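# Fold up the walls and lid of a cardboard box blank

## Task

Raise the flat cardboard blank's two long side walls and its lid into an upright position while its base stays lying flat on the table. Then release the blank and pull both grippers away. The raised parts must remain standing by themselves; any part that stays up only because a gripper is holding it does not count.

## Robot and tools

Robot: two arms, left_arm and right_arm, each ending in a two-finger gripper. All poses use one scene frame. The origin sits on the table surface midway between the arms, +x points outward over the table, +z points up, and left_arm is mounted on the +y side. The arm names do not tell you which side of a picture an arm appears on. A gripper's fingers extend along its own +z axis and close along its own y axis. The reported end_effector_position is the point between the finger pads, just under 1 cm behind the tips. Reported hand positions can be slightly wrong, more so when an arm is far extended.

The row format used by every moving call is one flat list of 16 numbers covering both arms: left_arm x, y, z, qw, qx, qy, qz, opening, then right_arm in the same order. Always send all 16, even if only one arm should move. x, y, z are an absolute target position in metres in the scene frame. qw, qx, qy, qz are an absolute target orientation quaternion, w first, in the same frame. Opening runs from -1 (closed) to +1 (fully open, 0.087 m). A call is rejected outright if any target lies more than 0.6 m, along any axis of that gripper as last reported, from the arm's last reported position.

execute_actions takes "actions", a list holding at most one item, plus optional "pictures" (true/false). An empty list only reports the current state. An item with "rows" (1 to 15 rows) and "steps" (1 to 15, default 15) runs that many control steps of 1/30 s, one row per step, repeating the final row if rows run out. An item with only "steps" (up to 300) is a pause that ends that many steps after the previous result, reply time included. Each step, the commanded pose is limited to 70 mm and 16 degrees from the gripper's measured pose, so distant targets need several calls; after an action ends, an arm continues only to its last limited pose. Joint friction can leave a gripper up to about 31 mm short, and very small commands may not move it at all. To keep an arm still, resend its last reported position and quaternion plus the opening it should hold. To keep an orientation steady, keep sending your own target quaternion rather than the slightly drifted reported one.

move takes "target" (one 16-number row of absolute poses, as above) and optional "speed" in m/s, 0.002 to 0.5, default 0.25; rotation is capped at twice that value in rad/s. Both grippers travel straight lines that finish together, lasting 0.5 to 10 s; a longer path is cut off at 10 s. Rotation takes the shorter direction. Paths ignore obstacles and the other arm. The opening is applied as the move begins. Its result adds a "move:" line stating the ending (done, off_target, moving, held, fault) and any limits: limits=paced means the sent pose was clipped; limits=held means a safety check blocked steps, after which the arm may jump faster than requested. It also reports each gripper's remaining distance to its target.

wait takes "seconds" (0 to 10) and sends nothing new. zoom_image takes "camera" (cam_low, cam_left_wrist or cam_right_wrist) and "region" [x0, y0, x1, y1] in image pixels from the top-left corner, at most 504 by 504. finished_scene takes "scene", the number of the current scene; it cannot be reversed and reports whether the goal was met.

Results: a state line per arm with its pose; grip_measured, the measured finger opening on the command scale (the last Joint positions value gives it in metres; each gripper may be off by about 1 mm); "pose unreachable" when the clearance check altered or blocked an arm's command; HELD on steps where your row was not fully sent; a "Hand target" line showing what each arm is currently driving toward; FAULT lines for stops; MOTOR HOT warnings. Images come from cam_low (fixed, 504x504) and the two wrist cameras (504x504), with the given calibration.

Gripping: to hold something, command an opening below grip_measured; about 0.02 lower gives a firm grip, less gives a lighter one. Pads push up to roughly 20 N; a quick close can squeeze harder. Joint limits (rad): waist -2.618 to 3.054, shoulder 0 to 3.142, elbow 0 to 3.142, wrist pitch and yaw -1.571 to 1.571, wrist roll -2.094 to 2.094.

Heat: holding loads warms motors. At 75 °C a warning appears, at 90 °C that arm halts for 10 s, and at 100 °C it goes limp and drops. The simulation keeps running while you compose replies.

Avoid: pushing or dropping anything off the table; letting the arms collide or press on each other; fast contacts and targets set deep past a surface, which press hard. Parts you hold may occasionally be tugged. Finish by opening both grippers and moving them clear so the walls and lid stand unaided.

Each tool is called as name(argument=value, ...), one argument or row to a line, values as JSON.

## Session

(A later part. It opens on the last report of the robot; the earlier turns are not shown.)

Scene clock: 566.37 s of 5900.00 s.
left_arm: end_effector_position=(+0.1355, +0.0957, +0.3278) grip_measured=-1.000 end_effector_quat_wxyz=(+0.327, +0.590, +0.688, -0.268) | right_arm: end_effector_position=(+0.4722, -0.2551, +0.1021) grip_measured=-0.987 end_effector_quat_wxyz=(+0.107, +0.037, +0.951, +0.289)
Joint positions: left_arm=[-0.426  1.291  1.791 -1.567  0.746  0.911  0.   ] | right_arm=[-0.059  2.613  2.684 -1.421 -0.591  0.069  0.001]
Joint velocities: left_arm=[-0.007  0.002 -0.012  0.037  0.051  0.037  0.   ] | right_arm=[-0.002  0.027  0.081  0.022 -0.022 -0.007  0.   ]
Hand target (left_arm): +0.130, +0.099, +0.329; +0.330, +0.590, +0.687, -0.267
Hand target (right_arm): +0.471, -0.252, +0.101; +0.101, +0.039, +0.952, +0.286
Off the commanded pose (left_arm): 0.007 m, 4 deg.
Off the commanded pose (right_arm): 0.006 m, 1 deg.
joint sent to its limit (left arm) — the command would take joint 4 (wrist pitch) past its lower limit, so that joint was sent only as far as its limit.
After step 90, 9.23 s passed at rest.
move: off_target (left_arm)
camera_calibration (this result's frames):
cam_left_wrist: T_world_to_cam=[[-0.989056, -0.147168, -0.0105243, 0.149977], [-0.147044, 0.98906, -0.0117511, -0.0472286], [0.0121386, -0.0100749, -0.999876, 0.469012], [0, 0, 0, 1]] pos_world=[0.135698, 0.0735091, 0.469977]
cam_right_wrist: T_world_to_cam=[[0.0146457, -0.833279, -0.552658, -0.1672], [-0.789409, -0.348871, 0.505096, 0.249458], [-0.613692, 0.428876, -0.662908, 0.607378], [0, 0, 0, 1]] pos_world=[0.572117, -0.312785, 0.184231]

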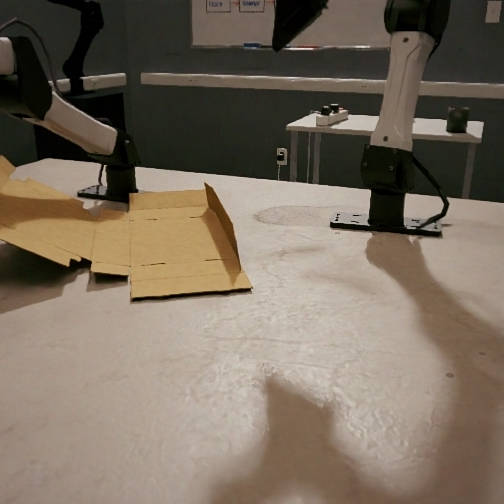

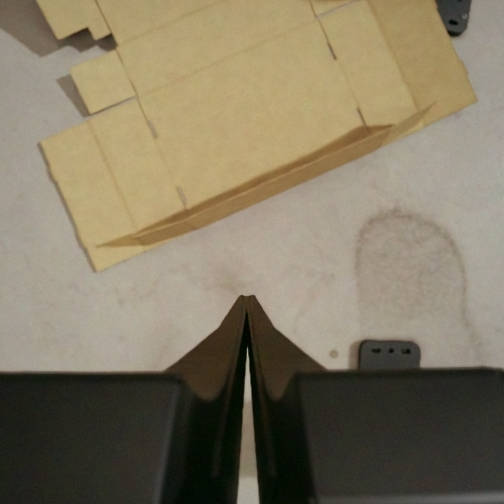

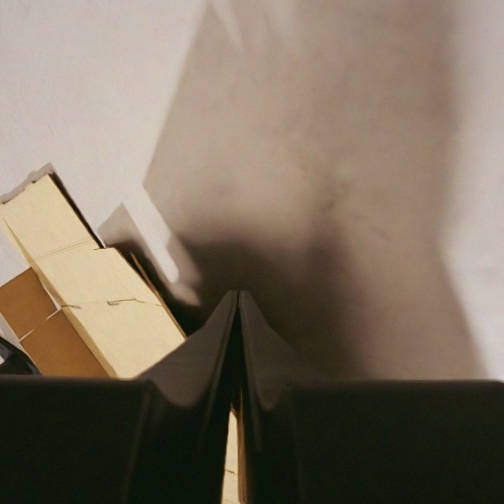

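move(
  target=[0.03,-0.15,0.12,0.3,0.64,0.64,-0.3,-1,0.47,-0.25,0.10,0.1,0.038,0.952,0.285,-1],
)

move(
  target=[0.03,-0.16,-0.005,0.3,0.64,0.64,-0.3,-1,0.47,-0.25,0.10,0.1,0.038,0.952,0.285,-1],
  speed=0.1,
)

move(
  target=[0.03,-0.16,-0.005,0.3,0.64,0.64,-0.3,-1,0.41,-0.17,0.235,0.2,0.1,0.95,0.2,-1],
  speed=0.1,
)

Scene clock: 587.03 s of 5900.00 s.
left_arm: end_effector_position=(+0.0344, -0.1468, +0.1279) grip_measured=-1.000 end_effector_quat_wxyz=(+0.296, +0.640, +0.640, -0.305) | right_arm: end_effector_position=(+0.4712, -0.2550, +0.1021) grip_measured=-0.987 end_effector_quat_wxyz=(+0.104, +0.039, +0.951, +0.289)
Joint positions: left_arm=[-1.416  1.497  1.032 -0.249  0.221  0.173  0.   ] | right_arm=[-0.059  2.615  2.688 -1.429 -0.591  0.07   0.001]
Joint velocities: left_arm=[-0.002 -0.002  0.007 -0.051 -0.037 -0.037  0.   ] | right_arm=[-0.012  0.007 -0.007 -0.037 -0.037 -0.066 -0.   ]
Hand target (left_arm): +0.032, -0.150, +0.123; +0.297, +0.639, +0.641, -0.306
Hand target (right_arm): +0.470, -0.250, +0.100; +0.100, +0.038, +0.953, +0.285
Off the commanded pose (left_arm): 0.010 m, 1 deg.
Off the commanded pose (right_arm): 0.006 m, 1 deg.
After step 90, 15.57 s passed at rest.
move: done
camera_calibration (this result's frames):
cam_left_wrist: T_world_to_cam=[[-0.999687, 0.0175826, 0.0177852, 0.0331935], [0.0172671, 0.999693, -0.0177421, 0.172128], [-0.0180917, -0.0174294, -0.999684, 0.267901], [0, 0, 0, 1]] pos_world=[0.0350577, -0.167989, 0.27028]
cam_right_wrist: T_world_to_cam=[[0.0105855, -0.832923, -0.553288, -0.165005], [-0.786717, -0.348478, 0.509549, 0.247036], [-0.617223, 0.429887, -0.658963, 0.60821], [0, 0, 0, 1]] pos_world=[0.571495, -0.312812, 0.183616]

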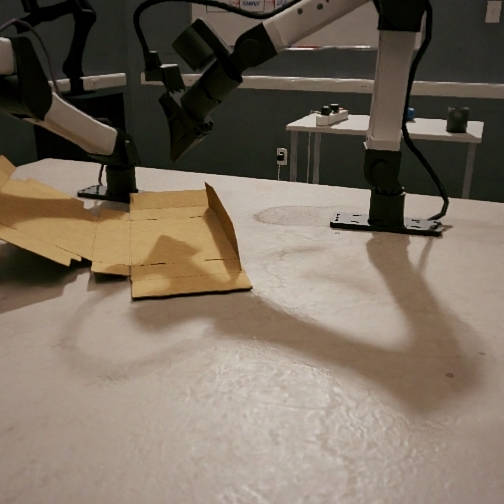

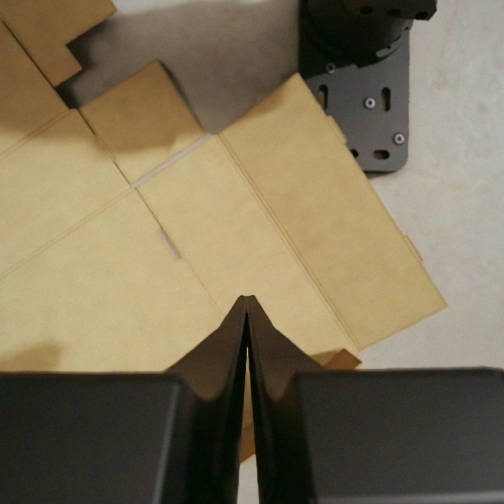

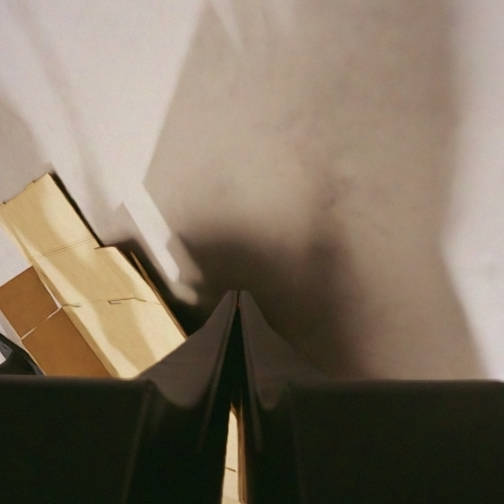

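Scene clock: 588.80 s of 5900.00 s.
left_arm: end_effector_position=(+0.0353, -0.1755, +0.0231) grip_measured=-1.000 end_effector_quat_wxyz=(+0.324, +0.633, +0.627, -0.320) | right_arm: end_effector_position=(+0.4750, -0.2558, +0.1019) grip_measured=-0.987 end_effector_quat_wxyz=(+0.112, +0.037, +0.951, +0.287)
Joint positions: left_arm=[-1.438  1.774  0.804  0.329  0.202  0.16   0.   ] | right_arm=[-0.059  2.615  2.688 -1.412 -0.587  0.07   0.001]
Joint velocities: left_arm=[ 0.007 -0.002 -0.002 -0.007  0.066 -0.051  0.   ] | right_arm=[ 0.002  0.002 -0.007 -0.022 -0.051  0.022 -0.   ]
Hand target (left_arm): +0.030, -0.162, -0.004; +0.300, +0.641, +0.640, -0.300
Hand target (right_arm): +0.470, -0.250, +0.100; +0.100, +0.038, +0.953, +0.285
Off the commanded pose (left_arm): 0.033 m, 4 deg.
Off the commanded pose (right_arm): 0.008 m, 1 deg.
move: off_target (left_arm)
camera_calibration (this result's frames):
cam_left_wrist: T_world_to_cam=[[-0.999839, 0.0177477, -0.0027728, 0.0368899], [0.0179182, 0.996285, -0.0842316, 0.199859], [0.00126759, -0.0842677, -0.996442, 0.150131], [0, 0, 0, 1]] pos_world=[0.0331126, -0.18712, 0.166533]
cam_right_wrist: T_world_to_cam=[[0.0187814, -0.835665, -0.548918, -0.170907], [-0.795493, -0.345071, 0.498113, 0.256088], [-0.605672, 0.427305, -0.671247, 0.605895], [0, 0, 0, 1]] pos_world=[0.573899, -0.313355, 0.185331]

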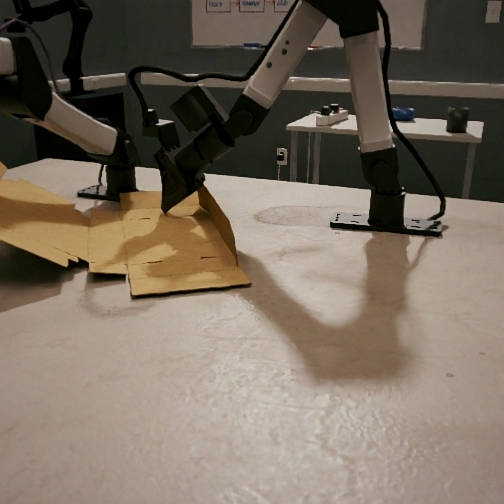

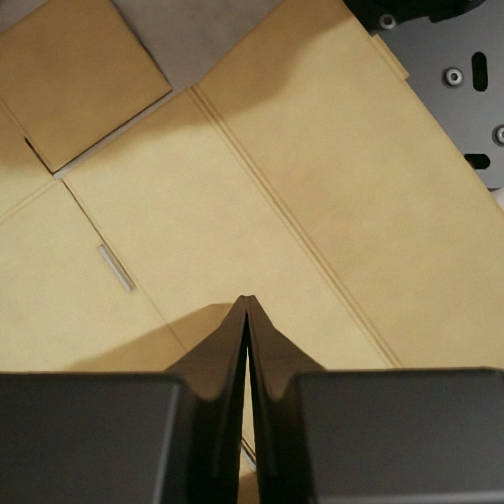

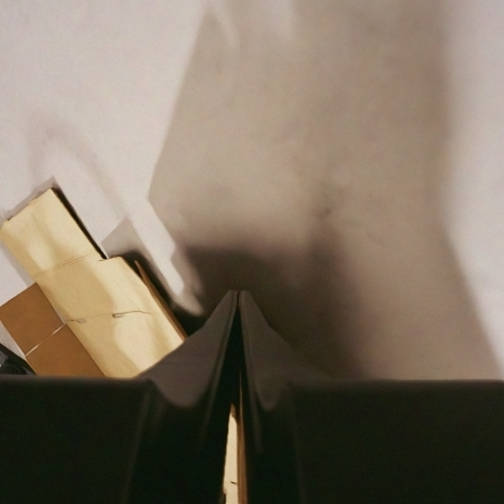

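Scene clock: 591.00 s of 5900.00 s.
left_arm: end_effector_position=(+0.0361, -0.1759, +0.0233) grip_measured=-1.000 end_effector_quat_wxyz=(+0.329, +0.631, +0.625, -0.320) | right_arm: end_effector_position=(+0.4125, -0.1756, +0.2148) grip_measured=-0.986 end_effector_quat_wxyz=(+0.186, +0.095, +0.959, +0.189)
Joint positions: left_arm=[-1.438  1.774  0.796  0.347  0.198  0.16   0.   ] | right_arm=[ 0.194  2.098  2.279 -1.273 -0.256  0.437  0.001]
Joint velocities: left_arm=[-0.012  0.002 -0.012 -0.051 -0.037 -0.022  0.   ] | right_arm=[-0.012  0.002 -0.007 -0.037 -0.051 -0.051 -0.   ]
Hand target (left_arm): +0.030, -0.160, -0.004; +0.300, +0.640, +0.640, -0.300
Hand target (right_arm): +0.409, -0.170, +0.233; +0.200, +0.099, +0.954, +0.202
Off the commanded pose (left_arm): 0.033 m, 4 deg.
Off the commanded pose (right_arm): 0.021 m, 2 deg.
move: off_target (left_arm, right_arm)
camera_calibration (this result's frames):
cam_left_wrist: T_world_to_cam=[[-0.999867, 0.0143254, -0.00780293, 0.0372483], [0.01499, 0.995544, -0.0930984, 0.200368], [0.00643449, -0.093203, -0.995626, 0.148483], [0, 0, 0, 1]] pos_world=[0.0332844, -0.18617, 0.166779]
cam_right_wrist: T_world_to_cam=[[-0.0900962, -0.916405, -0.38998, -0.0440922], [-0.88302, -0.107594, 0.456836, 0.264465], [-0.460607, 0.385519, -0.79951, 0.569898], [0, 0, 0, 1]] pos_world=[0.492054, -0.231658, 0.317627]

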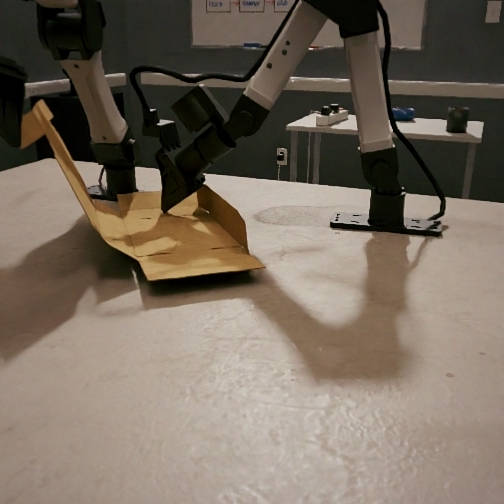

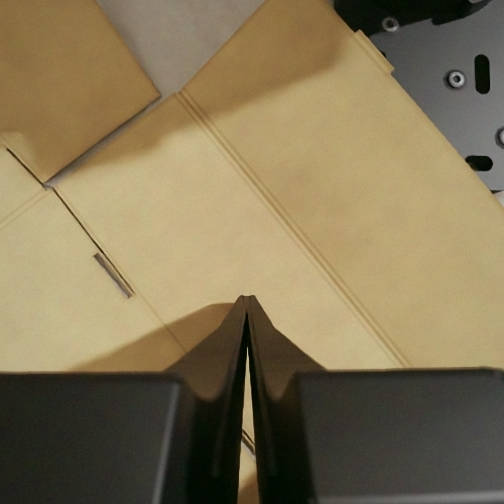

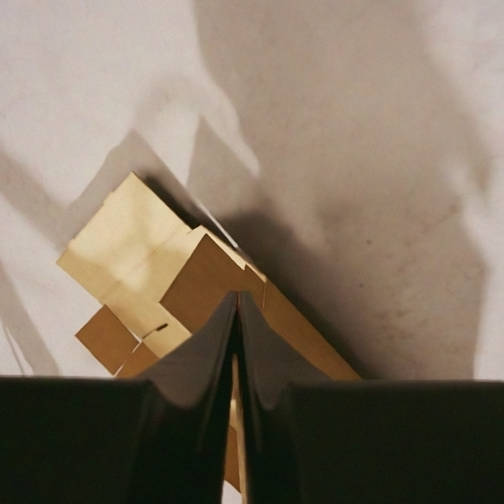

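move(
  target=[0.10,-0.08,0.10,0.366,0.453,0.785,-0.211,0.6,0.43,-0.2,0.18,0.2,0.1,0.95,0.2,-1],
  speed=0.15,
)

move(
  target=[0.16,-0.08,-0.01,0.366,0.453,0.785,-0.211,0.6,0.43,-0.2,0.18,0.2,0.1,0.95,0.2,-1],
  speed=0.1,
)

move(
  target=[0.16,-0.08,-0.01,0.366,0.453,0.785,-0.211,0.6,0.34,-0.06,0.265,0.28,0.2,0.93,0.1,-1],
  speed=0.1,
)

Scene clock: 602.57 s of 5900.00 s.
left_arm: end_effector_position=(+0.0954, -0.0783, +0.0862) grip_measured=+0.600 end_effector_quat_wxyz=(+0.356, +0.466, +0.784, -0.206) | right_arm: end_effector_position=(+0.4272, -0.1965, +0.1662) grip_measured=-0.987 end_effector_quat_wxyz=(+0.177, +0.101, +0.960, +0.193)
Joint positions: left_arm=[-1.334  1.362  0.762 -0.129 -0.115 -0.09   0.07 ] | right_arm=[ 0.136  2.098  2.079 -1.102 -0.292  0.395  0.001]
Joint velocities: left_arm=[ 0.012 -0.002 -0.012 -0.051  0.007  0.037 -0.   ] | right_arm=[ 0.012 -0.002  0.002  0.007  0.051 -0.037 -0.   ]
Hand target (left_arm): +0.101, -0.079, +0.099; +0.367, +0.453, +0.785, -0.211
Hand target (right_arm): +0.430, -0.200, +0.180; +0.201, +0.100, +0.954, +0.200
Off the commanded pose (left_arm): 0.015 m, 2 deg.
Off the commanded pose (right_arm): 0.015 m, 3 deg.
After step 90, 6.20 s passed at rest.
move: off_target (left_arm, right_arm)
camera_calibration (this result's frames):
cam_left_wrist: T_world_to_cam=[[-0.882403, -0.470492, -0.00159221, 0.0459865], [-0.470471, 0.882319, 0.0130824, 0.136481], [-0.00475033, 0.012293, -0.999913, 0.229553], [0, 0, 0, 1]] pos_world=[0.10588, -0.101606, 0.227821]
cam_right_wrist: T_world_to_cam=[[-0.103309, -0.911295, -0.398584, -0.0727966], [-0.874651, -0.10758, 0.472665, 0.291203], [-0.473617, 0.397452, -0.785951, 0.551512], [0, 0, 0, 1]] pos_world=[0.508386, -0.254211, 0.266805]

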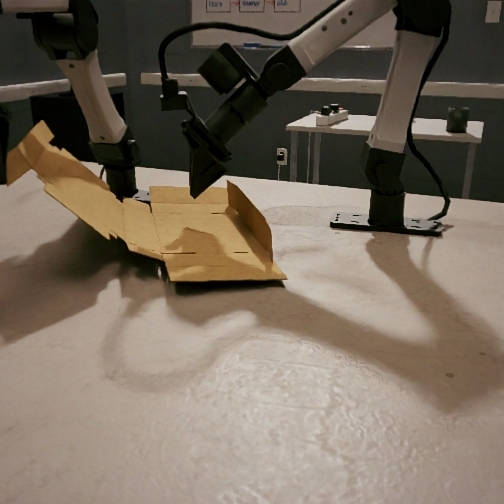

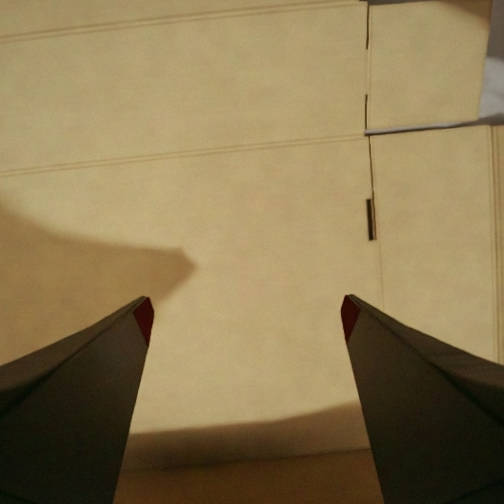

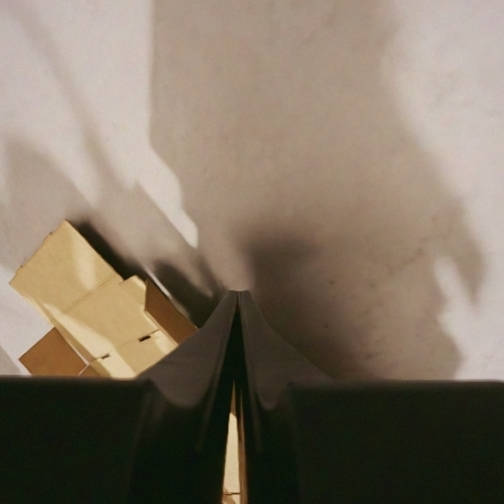

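Scene clock: 604.17 s of 5900.00 s.
left_arm: end_effector_position=(+0.1628, -0.1010, +0.0217) grip_measured=+0.600 end_effector_quat_wxyz=(+0.395, +0.446, +0.768, -0.235) | right_arm: end_effector_position=(+0.4353, -0.1991, +0.1766) grip_measured=-0.987 end_effector_quat_wxyz=(+0.203, +0.099, +0.954, +0.197)
Joint positions: left_arm=[-1.147  1.685  0.672  0.396  0.029  0.01   0.07 ] | right_arm=[ 0.129  2.081  2.079 -1.066 -0.291  0.392  0.001]
Joint velocities: left_arm=[ 0.012 -0.007  0.012 -0.022  0.051  0.022 -0.001] | right_arm=[-0.017  0.017 -0.012  0.037  0.051 -0.037 -0.   ]
Hand target (left_arm): +0.160, -0.082, -0.008; +0.367, +0.454, +0.784, -0.211
Hand target (right_arm): +0.430, -0.200, +0.180; +0.201, +0.100, +0.954, +0.201
Off the commanded pose (left_arm): 0.038 m, 5 deg.
Off the commanded pose (right_arm): 0.006 m, 1 deg.
move: off_target (left_arm)
camera_calibration (this result's frames):
cam_left_wrist: T_world_to_cam=[[-0.877088, -0.48012, 0.0141826, 0.0924383], [-0.479188, 0.872586, -0.0947229, 0.191857], [0.0331028, -0.0898765, -0.995403, 0.149102], [0, 0, 0, 1]] pos_world=[0.168076, -0.10963, 0.165279]
cam_right_wrist: T_world_to_cam=[[-0.0861693, -0.909298, -0.407126, -0.0757729], [-0.899645, -0.10455, 0.42392, 0.313142], [-0.428035, 0.402797, -0.809037, 0.549956], [0, 0, 0, 1]] pos_world=[0.510588, -0.257682, 0.281338]

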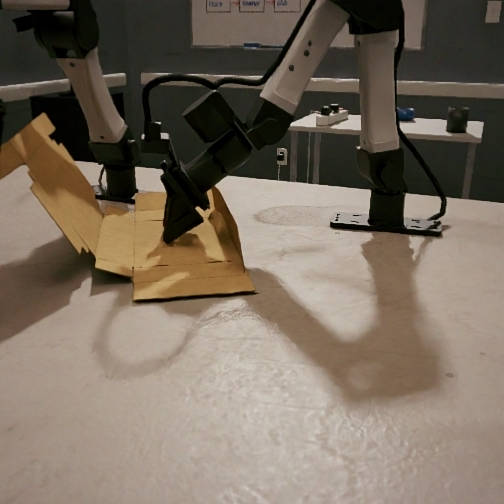

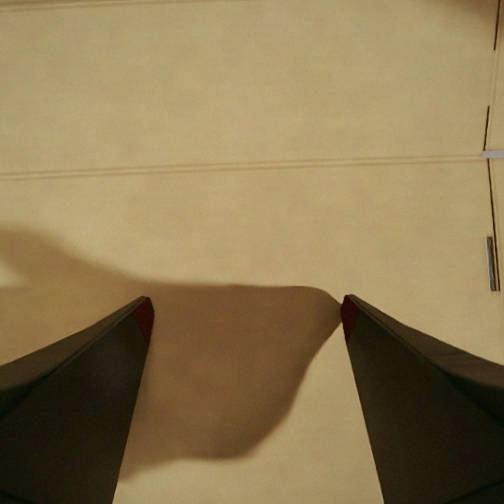

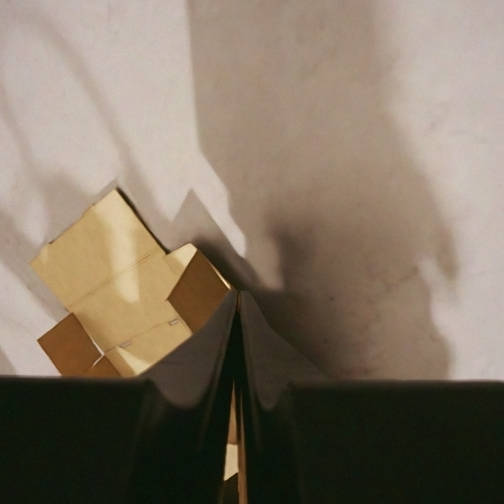

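Scene clock: 606.67 s of 5900.00 s.
left_arm: end_effector_position=(+0.1674, -0.1031, +0.0259) grip_measured=+0.600 end_effector_quat_wxyz=(+0.409, +0.445, +0.760, -0.238) | right_arm: end_effector_position=(+0.3444, -0.0780, +0.2490) grip_measured=-0.975 end_effector_quat_wxyz=(+0.279, +0.192, +0.939, +0.060)
Joint positions: left_arm=[-1.141  1.685  0.664  0.436  0.03   0.022  0.07 ] | right_arm=[ 0.638  1.995  2.287 -1.372  0.319  0.943  0.001]
Joint velocities: left_arm=[ 0.002  0.007 -0.007  0.081 -0.022 -0.066  0.001] | right_arm=[-0.017  0.002  0.007 -0.081  0.022 -0.007 -0.001]
Hand target (left_arm): +0.159, -0.080, -0.008; +0.366, +0.453, +0.785, -0.211
Hand target (right_arm): +0.341, -0.061, +0.264; +0.279, +0.200, +0.934, +0.101
Off the commanded pose (left_arm): 0.043 m, 7 deg.
Off the commanded pose (right_arm): 0.024 m, 5 deg.
move: off_target (left_arm, right_arm)
camera_calibration (this result's frames):
cam_left_wrist: T_world_to_cam=[[-0.877779, -0.479052, 0.00373562, 0.0959182], [-0.475667, 0.870596, -0.12571, 0.196254], [0.0569696, -0.112123, -0.99206, 0.146553], [0, 0, 0, 1]] pos_world=[0.169198, -0.108477, 0.169702]
cam_right_wrist: T_world_to_cam=[[-0.308084, -0.928669, -0.206539, 0.080984], [-0.915491, 0.230346, 0.329875, 0.268339], [-0.258769, 0.290713, -0.921154, 0.481647], [0, 0, 0, 1]] pos_world=[0.395247, -0.126625, 0.371879]

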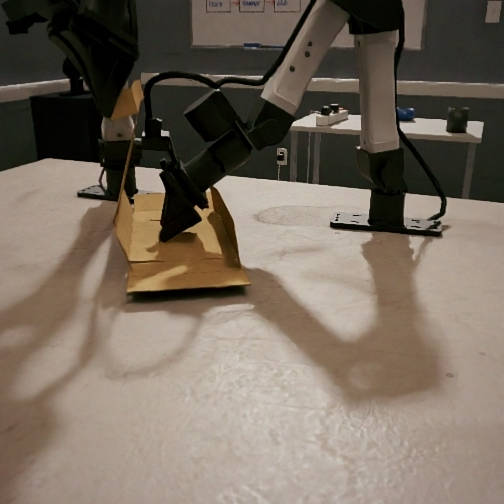

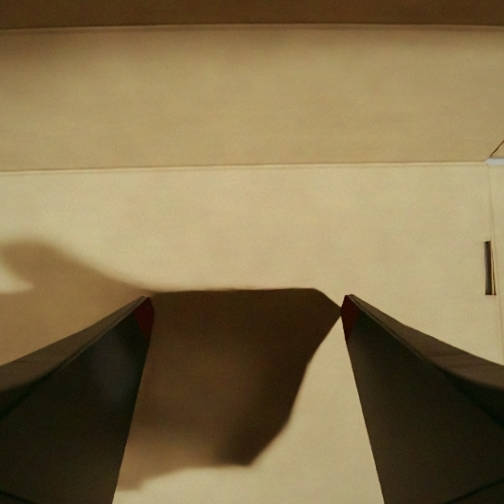

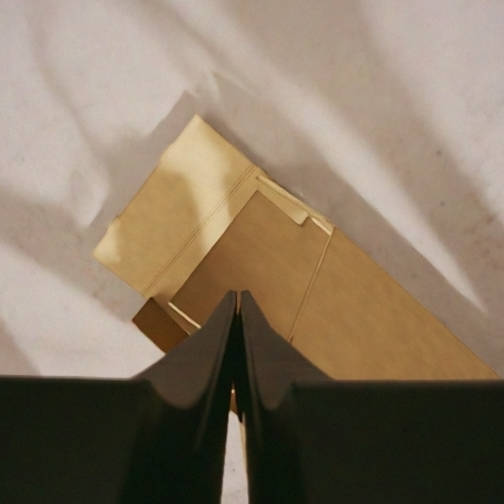

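move(
  target=[0.135,-0.035,0.05,0.366,0.453,0.785,-0.211,0.6,0.43,-0.2,0.18,0.2,0.1,0.95,0.2,-1],
  speed=0.12,
)

move(
  target=[0.135,-0.03,-0.01,0.34,0.46,0.795,-0.197,0.6,0.435,-0.21,0.18,0.2,0.1,0.95,0.2,-1],
  speed=0.08,
)

move(
  target=[0.135,-0.03,-0.01,0.34,0.46,0.795,-0.197,0.6,0.32,-0.03,0.26,0.28,0.2,0.93,0.08,-1],
  speed=0.1,
)

Scene clock: 617.43 s of 5900.00 s.
left_arm: end_effector_position=(+0.1368, -0.0424, +0.0512) grip_measured=+0.600 end_effector_quat_wxyz=(+0.369, +0.451, +0.784, -0.215) | right_arm: end_effector_position=(+0.4212, -0.1986, +0.1747) grip_measured=-0.988 end_effector_quat_wxyz=(+0.189, +0.106, +0.956, +0.197)
Joint positions: left_arm=[-1.123  1.357  0.577  0.092  0.035  0.024  0.07 ] | right_arm=[ 0.131  2.043  2.02  -1.072 -0.293  0.406  0.001]
Joint velocities: left_arm=[-0.012  0.002 -0.007 -0.007  0.051  0.007 -0.   ] | right_arm=[ 0.007 -0.002 -0.007 -0.022 -0.095  0.007 -0.001]
Hand target (left_arm): +0.135, -0.034, +0.049; +0.366, +0.453, +0.785, -0.211
Hand target (right_arm): +0.428, -0.200, +0.181; +0.203, +0.100, +0.953, +0.200
Off the commanded pose (left_arm): 0.008 m, 1 deg.
Off the commanded pose (right_arm): 0.010 m, 2 deg.
After step 90, 5.60 s passed at rest.
move: done
camera_calibration (this result's frames):
cam_left_wrist: T_world_to_cam=[[-0.871249, -0.49073, 0.01044, 0.0962417], [-0.490836, 0.87095, -0.0229421, 0.128923], [0.00216563, -0.0251127, -0.999682, 0.191807], [0, 0, 0, 1]] pos_world=[0.146715, -0.0602402, 0.193699]
cam_right_wrist: T_world_to_cam=[[-0.106106, -0.906618, -0.408393, -0.0681134], [-0.886712, -0.0995911, 0.451468, 0.292074], [-0.449982, 0.410031, -0.793342, 0.550088], [0, 0, 0, 1]] pos_world=[0.499287, -0.258218, 0.276728]

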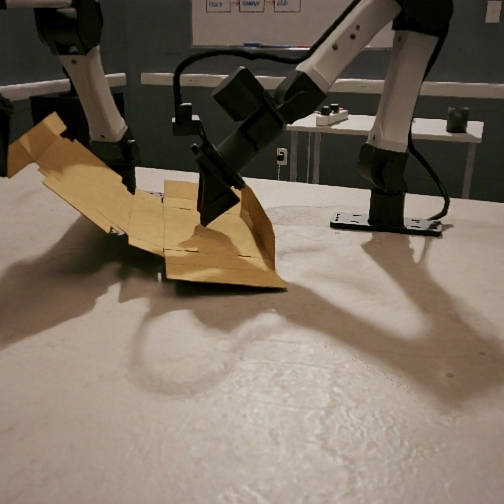

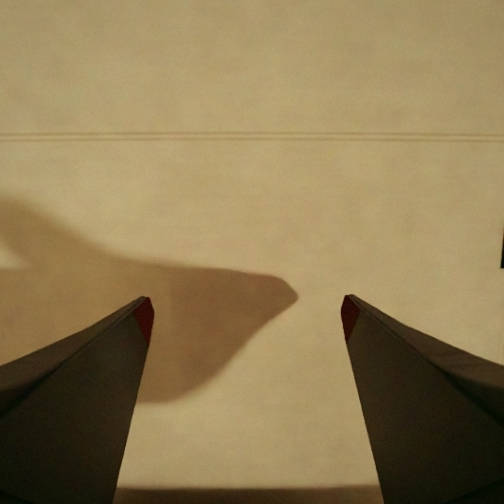

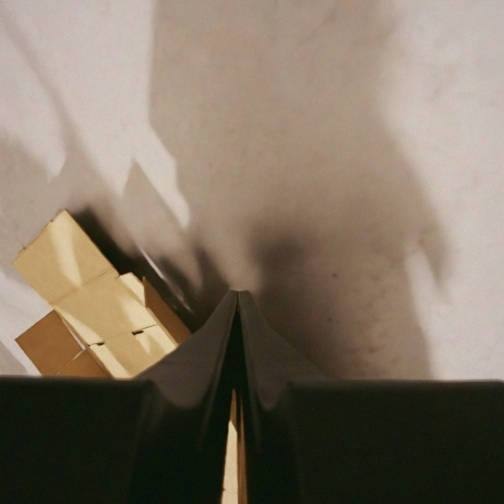

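Scene clock: 618.60 s of 5900.00 s.
left_arm: end_effector_position=(+0.1467, -0.0524, +0.0211) grip_measured=+0.600 end_effector_quat_wxyz=(+0.384, +0.448, +0.777, -0.220) | right_arm: end_effector_position=(+0.4235, -0.2037, +0.1700) grip_measured=-0.988 end_effector_quat_wxyz=(+0.178, +0.100, +0.959, +0.198)
Joint positions: left_arm=[-1.113  1.504  0.519  0.33   0.04   0.032  0.07 ] | right_arm=[ 0.116  2.076  2.057 -1.103 -0.31   0.378  0.001]
Joint velocities: left_arm=[ 0.007 -0.007 -0.007  0.022  0.022  0.037 -0.   ] | right_arm=[ 0.002 -0.017  0.007  0.007  0.022 -0.066 -0.001]
Hand target (left_arm): +0.135, -0.031, -0.008; +0.340, +0.460, +0.796, -0.198
Hand target (right_arm): +0.434, -0.210, +0.180; +0.201, +0.100, +0.954, +0.200
Off the commanded pose (left_arm): 0.040 m, 6 deg.
Off the commanded pose (right_arm): 0.016 m, 3 deg.
move: off_target (left_arm, right_arm)
camera_calibration (this result's frames):
cam_left_wrist: T_world_to_cam=[[-0.871159, -0.490973, 0.00519377, 0.100371], [-0.49045, 0.869633, -0.0565485, 0.142384], [0.0232471, -0.0518101, -0.998386, 0.156903], [0, 0, 0, 1]] pos_world=[0.153624, -0.0664127, 0.164181]
cam_right_wrist: T_world_to_cam=[[-0.0991782, -0.90778, -0.407552, -0.0777284], [-0.876418, -0.114268, 0.467798, 0.28563], [-0.471228, 0.403581, -0.784262, 0.555656], [0, 0, 0, 1]] pos_world=[0.504462, -0.262174, 0.270485]

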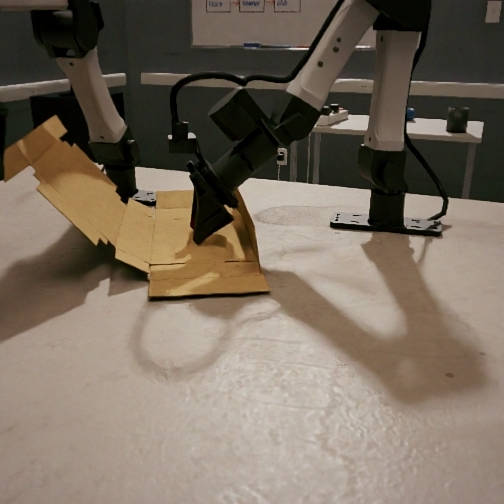

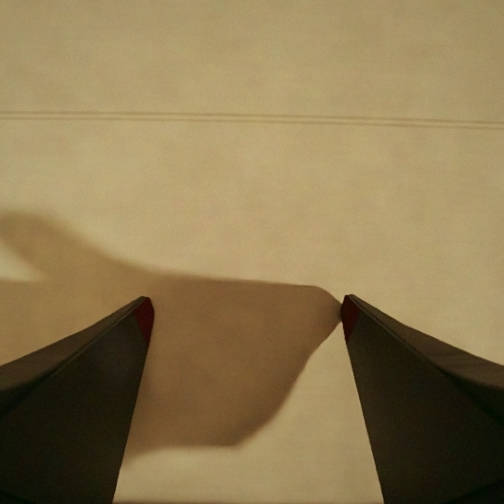

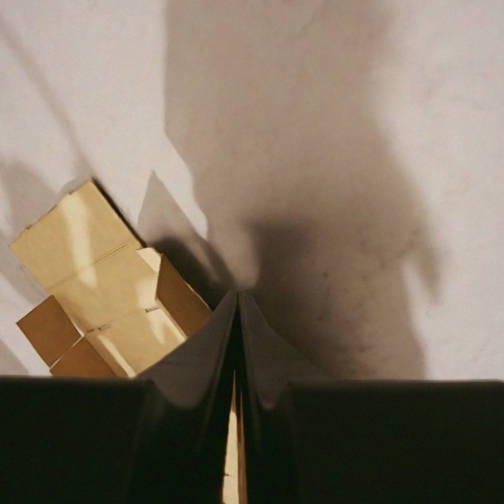

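Scene clock: 621.40 s of 5900.00 s.
left_arm: end_effector_position=(+0.1465, -0.0533, +0.0216) grip_measured=+0.600 end_effector_quat_wxyz=(+0.385, +0.450, +0.775, -0.222) | right_arm: end_effector_position=(+0.3218, -0.0468, +0.2449) grip_measured=-0.975 end_effector_quat_wxyz=(+0.273, +0.187, +0.943, +0.041)
Joint positions: left_arm=[-1.113  1.504  0.519  0.334  0.045  0.037  0.07 ] | right_arm=[ 0.746  2.074  2.408 -1.485  0.38   1.037  0.001]
Joint velocities: left_arm=[ 0.007 -0.022 -0.002 -0.007  0.051 -0.007  0.   ] | right_arm=[ 0.002  0.022  0.022 -0.022  0.007  0.081 -0.001]
Hand target (left_arm): +0.135, -0.030, -0.009; +0.340, +0.460, +0.796, -0.198
Hand target (right_arm): +0.322, -0.031, +0.260; +0.279, +0.201, +0.935, +0.082
Off the commanded pose (left_arm): 0.041 m, 6 deg.
Off the commanded pose (right_arm): 0.023 m, 5 deg.
move: off_target (left_arm, right_arm)
camera_calibration (this result's frames):
cam_left_wrist: T_world_to_cam=[[-0.874302, -0.485364, 0.00412609, 0.100577], [-0.484717, 0.872629, -0.0597253, 0.142423], [0.025388, -0.054218, -0.998206, 0.156899], [0, 0, 0, 1]] pos_world=[0.152987, -0.0669595, 0.164709]
cam_right_wrist: T_world_to_cam=[[-0.311221, -0.935629, -0.166552, 0.0930692], [-0.90916, 0.242098, 0.338845, 0.238134], [-0.276711, 0.256878, -0.925983, 0.468309], [0, 0, 0, 1]] pos_world=[0.375053, -0.0908722, 0.368457]

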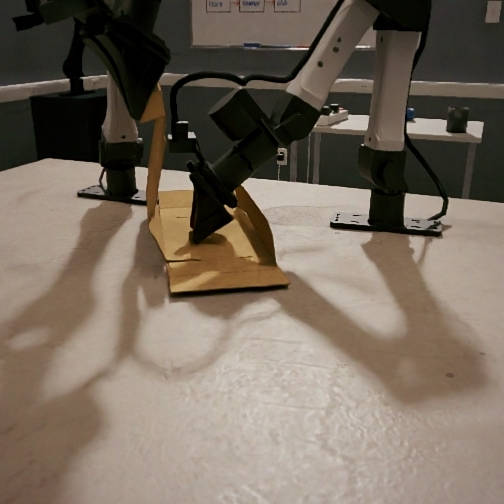

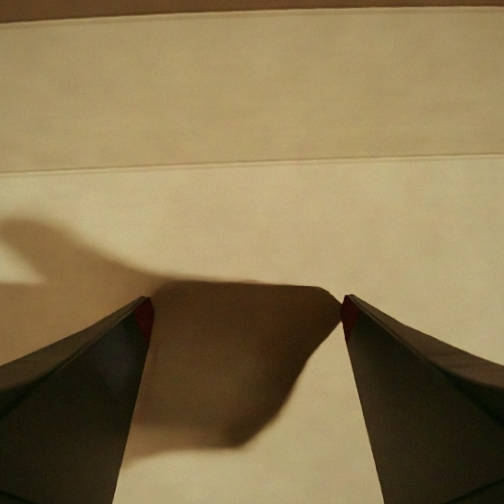

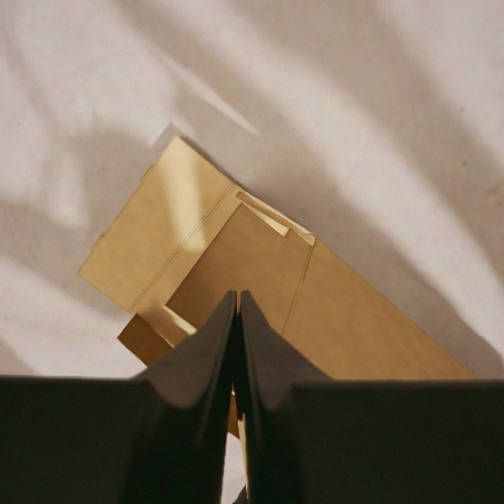

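move(
  target=[0.135,-0.03,-0.01,0.34,0.46,0.795,-0.197,0.6,0.44,-0.2,0.12,0.15,0.08,0.95,0.25,-1],
  speed=0.12,
)

move(
  target=[0.135,-0.03,-0.01,0.34,0.46,0.795,-0.197,0.6,0.46,-0.225,0.05,0.1,0.04,0.95,0.29,-0.3],
  speed=0.12,
)

move(
  target=[0.29,0.05,-0.01,0.34,0.46,0.795,-0.197,0.6,0.40,-0.33,0.2,0.2,0.04,0.95,0.2,-0.3],
  speed=0.08,
)

move(
  target=[0.29,0.05,-0.01,0.34,0.46,0.795,-0.197,0.6,0.22,-0.2,0.36,0.423,0,0.906,0,-0.3],
)

Scene clock: 644.27 s of 5900.00 s.
left_arm: end_effector_position=(+0.1471, -0.0522, +0.0209) grip_measured=+0.600 end_effector_quat_wxyz=(+0.386, +0.450, +0.775, -0.220) | right_arm: end_effector_position=(+0.4259, -0.1931, +0.1137) grip_measured=-0.988 end_effector_quat_wxyz=(+0.129, +0.086, +0.955, +0.253)
Joint positions: left_arm=[-1.111  1.504  0.515  0.339  0.043  0.04   0.07 ] | right_arm=[ 0.093  2.159  1.941 -0.985 -0.453  0.339  0.001]
Joint velocities: left_arm=[-0.012 -0.007 -0.002  0.022  0.022  0.037 -0.   ] | right_arm=[-0.007  0.002  0.002 -0.066  0.037  0.066 -0.   ]
Hand target (left_arm): +0.135, -0.030, -0.009; +0.340, +0.460, +0.796, -0.198
Hand target (right_arm): +0.438, -0.200, +0.122; +0.153, +0.080, +0.953, +0.250
Off the commanded pose (left_arm): 0.040 m, 6 deg.
Off the commanded pose (right_arm): 0.017 m, 3 deg.
After step 90, 17.10 s passed at rest.
move: off_target (left_arm, right_arm)
camera_calibration (this result's frames):
cam_left_wrist: T_world_to_cam=[[-0.873544, -0.486745, 0.000463591, 0.101581], [-0.485871, 0.871917, -0.0607461, 0.141913], [0.0291636, -0.0532896, -0.998153, 0.155779], [0, 0, 0, 1]] pos_world=[0.153144, -0.0659915, 0.164064]
cam_right_wrist: T_world_to_cam=[[-0.0750348, -0.863349, -0.498997, -0.0821302], [-0.827031, -0.225699, 0.514859, 0.267298], [-0.557126, 0.451318, -0.697081, 0.544228], [0, 0, 0, 1]] pos_world=[0.518105, -0.256198, 0.200767]

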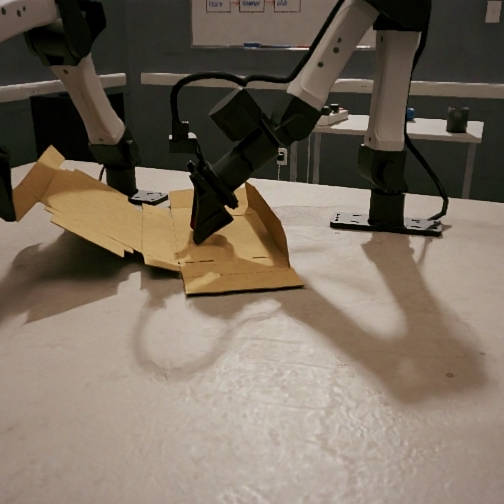

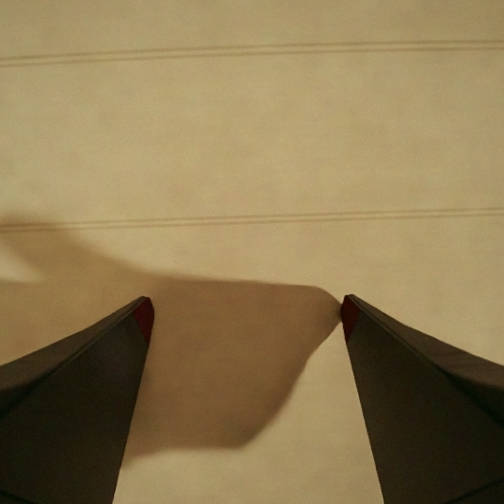

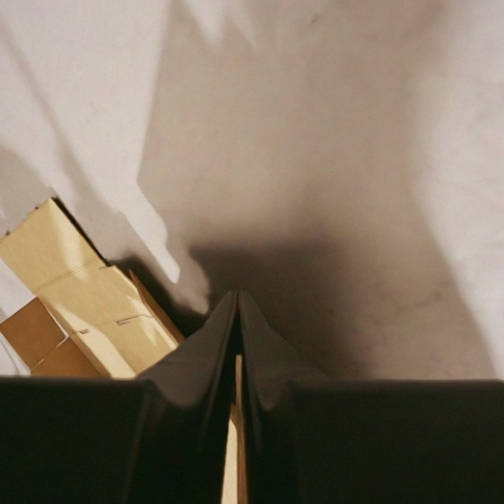

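Scene clock: 645.50 s of 5900.00 s.
left_arm: end_effector_position=(+0.1468, -0.0525, +0.0210) grip_measured=+0.600 end_effector_quat_wxyz=(+0.386, +0.451, +0.774, -0.222) | right_arm: end_effector_position=(+0.4571, -0.2232, +0.0474) grip_measured=-0.300 end_effector_quat_wxyz=(+0.096, +0.044, +0.952, +0.287)
Joint positions: left_arm=[-1.111  1.504  0.515  0.34   0.046  0.04   0.07 ] | right_arm=[ 0.005  2.436  2.135 -1.027 -0.57   0.151  0.031]
Joint velocities: left_arm=[-0.007 -0.007 -0.002 -0.051 -0.037 -0.022 -0.   ] | right_arm=[-0.002 -0.002 -0.007 -0.022 -0.022 -0.095 -0.   ]
Hand target (left_arm): +0.135, -0.030, -0.008; +0.340, +0.460, +0.796, -0.198
Hand target (right_arm): +0.460, -0.226, +0.051; +0.101, +0.041, +0.951, +0.290
Off the commanded pose (left_arm): 0.040 m, 6 deg.
Off the commanded pose (right_arm): 0.004 m, 1 deg.
move: off_target (left_arm)
camera_calibration (this result's frames):
cam_left_wrist: T_world_to_cam=[[-0.874575, -0.484885, 0.00204837, 0.101333], [-0.484086, 0.872875, -0.0612417, 0.141807], [0.0279072, -0.0545521, -0.998121, 0.155966], [0, 0, 0, 1]] pos_world=[0.152917, -0.0661364, 0.16415]
cam_right_wrist: T_world_to_cam=[[-0.00434418, -0.835351, -0.5497, -0.162526], [-0.779713, -0.341357, 0.524904, 0.272632], [-0.626123, 0.430888, -0.649851, 0.553698], [0, 0, 0, 1]] pos_world=[0.558551, -0.281284, 0.127375]

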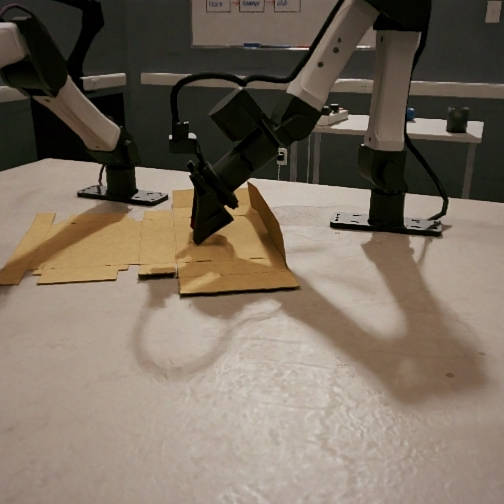

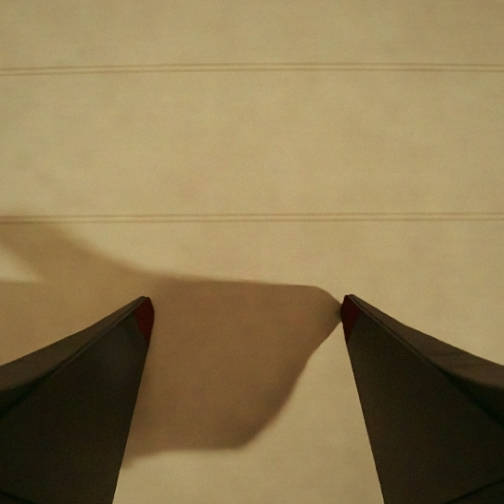

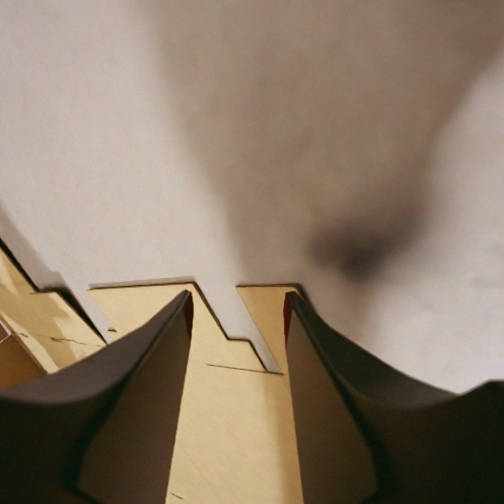

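Scene clock: 648.43 s of 5900.00 s.
left_arm: end_effector_position=(+0.2950, +0.0263, +0.0216) grip_measured=+0.600 end_effector_quat_wxyz=(+0.389, +0.466, +0.762, -0.226) | right_arm: end_effector_position=(+0.3968, -0.3232, +0.1846) grip_measured=-0.300 end_effector_quat_wxyz=(+0.185, +0.044, +0.960, +0.208)
Joint positions: left_arm=[-0.532  1.739  0.794  0.191  0.517  0.457  0.07 ] | right_arm=[-0.181  2.045  2.079 -1.275 -0.466 -0.028  0.031]
Joint velocities: left_arm=[ 0.012 -0.002 -0.002 -0.007 -0.095  0.007  0.001] | right_arm=[-0.012  0.002 -0.007 -0.037 -0.007 -0.037 -0.   ]
Hand target (left_arm): +0.290, +0.049, -0.007; +0.344, +0.462, +0.794, -0.195
Hand target (right_arm): +0.397, -0.328, +0.198; +0.203, +0.040, +0.958, +0.201
Off the commanded pose (left_arm): 0.040 m, 8 deg.
Off the commanded pose (right_arm): 0.017 m, 2 deg.
move: off_target (left_arm, right_arm)
camera_calibration (this result's frames):
cam_left_wrist: T_world_to_cam=[[-0.891821, -0.452236, -0.0117506, 0.273699], [-0.450322, 0.889928, -0.0723753, 0.134624], [0.0431878, -0.0592542, -0.997308, 0.152343], [0, 0, 0, 1]] pos_world=[0.298136, 0.0129975, 0.164893]
cam_right_wrist: T_world_to_cam=[[0.0159239, -0.913488, -0.406555, -0.23063], [-0.875162, -0.20938, 0.436179, 0.216274], [-0.483569, 0.348855, -0.802784, 0.593307], [0, 0, 0, 1]] pos_world=[0.479852, -0.372372, 0.2882]

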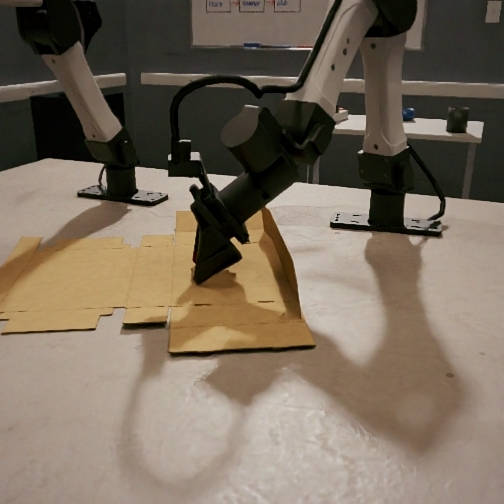

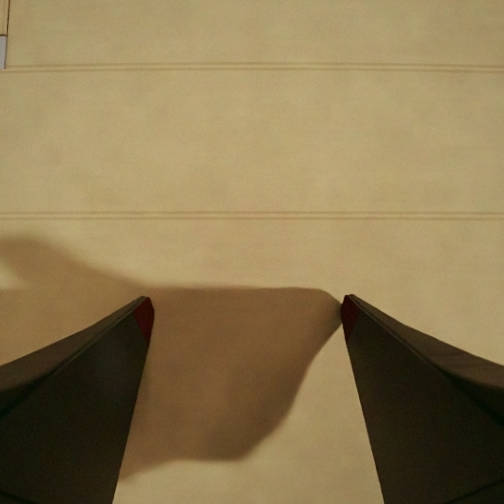

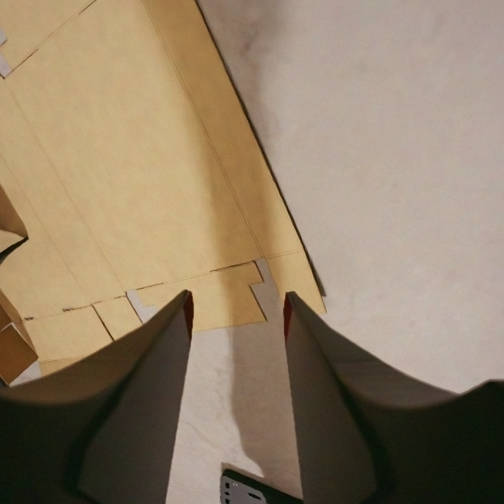

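Scene clock: 650.53 s of 5900.00 s.
left_arm: end_effector_position=(+0.2951, +0.0263, +0.0219) grip_measured=+0.600 end_effector_quat_wxyz=(+0.390, +0.467, +0.761, -0.227) | right_arm: end_effector_position=(+0.2194, -0.2037, +0.3528) grip_measured=-0.300 end_effector_quat_wxyz=(+0.418, -0.003, +0.908, +0.001)
Joint positions: left_arm=[-0.531  1.739  0.794  0.192  0.521  0.461  0.07 ] | right_arm=[ 0.686  1.332  1.904 -1.397  0.486  0.469  0.031]
Joint velocities: left_arm=[-0.007 -0.012  0.007  0.037  0.022 -0.037  0.001] | right_arm=[-0.012 -0.007 -0.002 -0.037 -0.007 -0.007  0.   ]
Hand target (left_arm): +0.288, +0.050, -0.008; +0.341, +0.461, +0.795, -0.199
Hand target (right_arm): +0.221, -0.200, +0.356; +0.421, -0.001, +0.907, +0.002
Off the commanded pose (left_arm): 0.040 m, 8 deg.
Off the commanded pose (right_arm): 0.008 m, 1 deg.
move: off_target (left_arm)
camera_calibration (this result's frames):
cam_left_wrist: T_world_to_cam=[[-0.893326, -0.449216, -0.0131847, 0.274199], [-0.447134, 0.891369, -0.0743816, 0.133804], [0.0451658, -0.0605517, -0.997143, 0.152062], [0, 0, 0, 1]] pos_world=[0.29791, 0.0131131, 0.165195]
cam_right_wrist: T_world_to_cam=[[0.0220288, -0.999568, 0.0194475, -0.219449], [-0.999478, -0.0215583, 0.0240817, 0.223617], [-0.0236521, -0.0199678, -0.999521, 0.494259], [0, 0, 0, 1]] pos_world=[0.240024, -0.204664, 0.492905]

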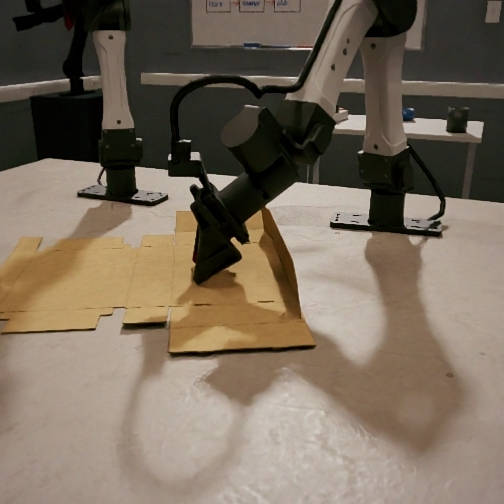

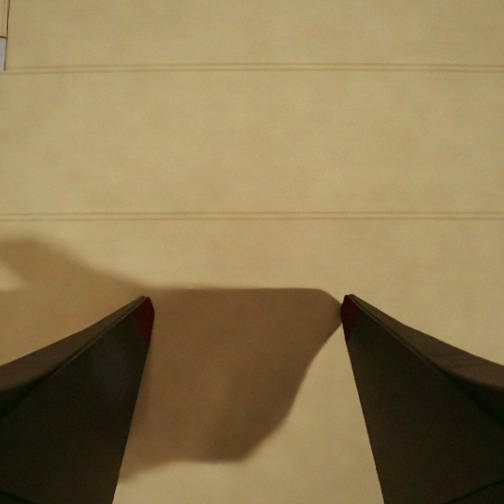

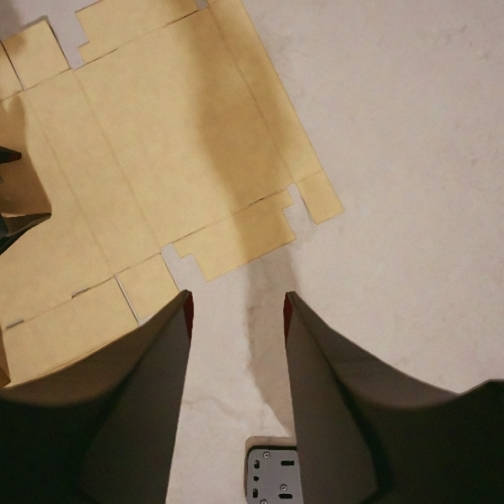

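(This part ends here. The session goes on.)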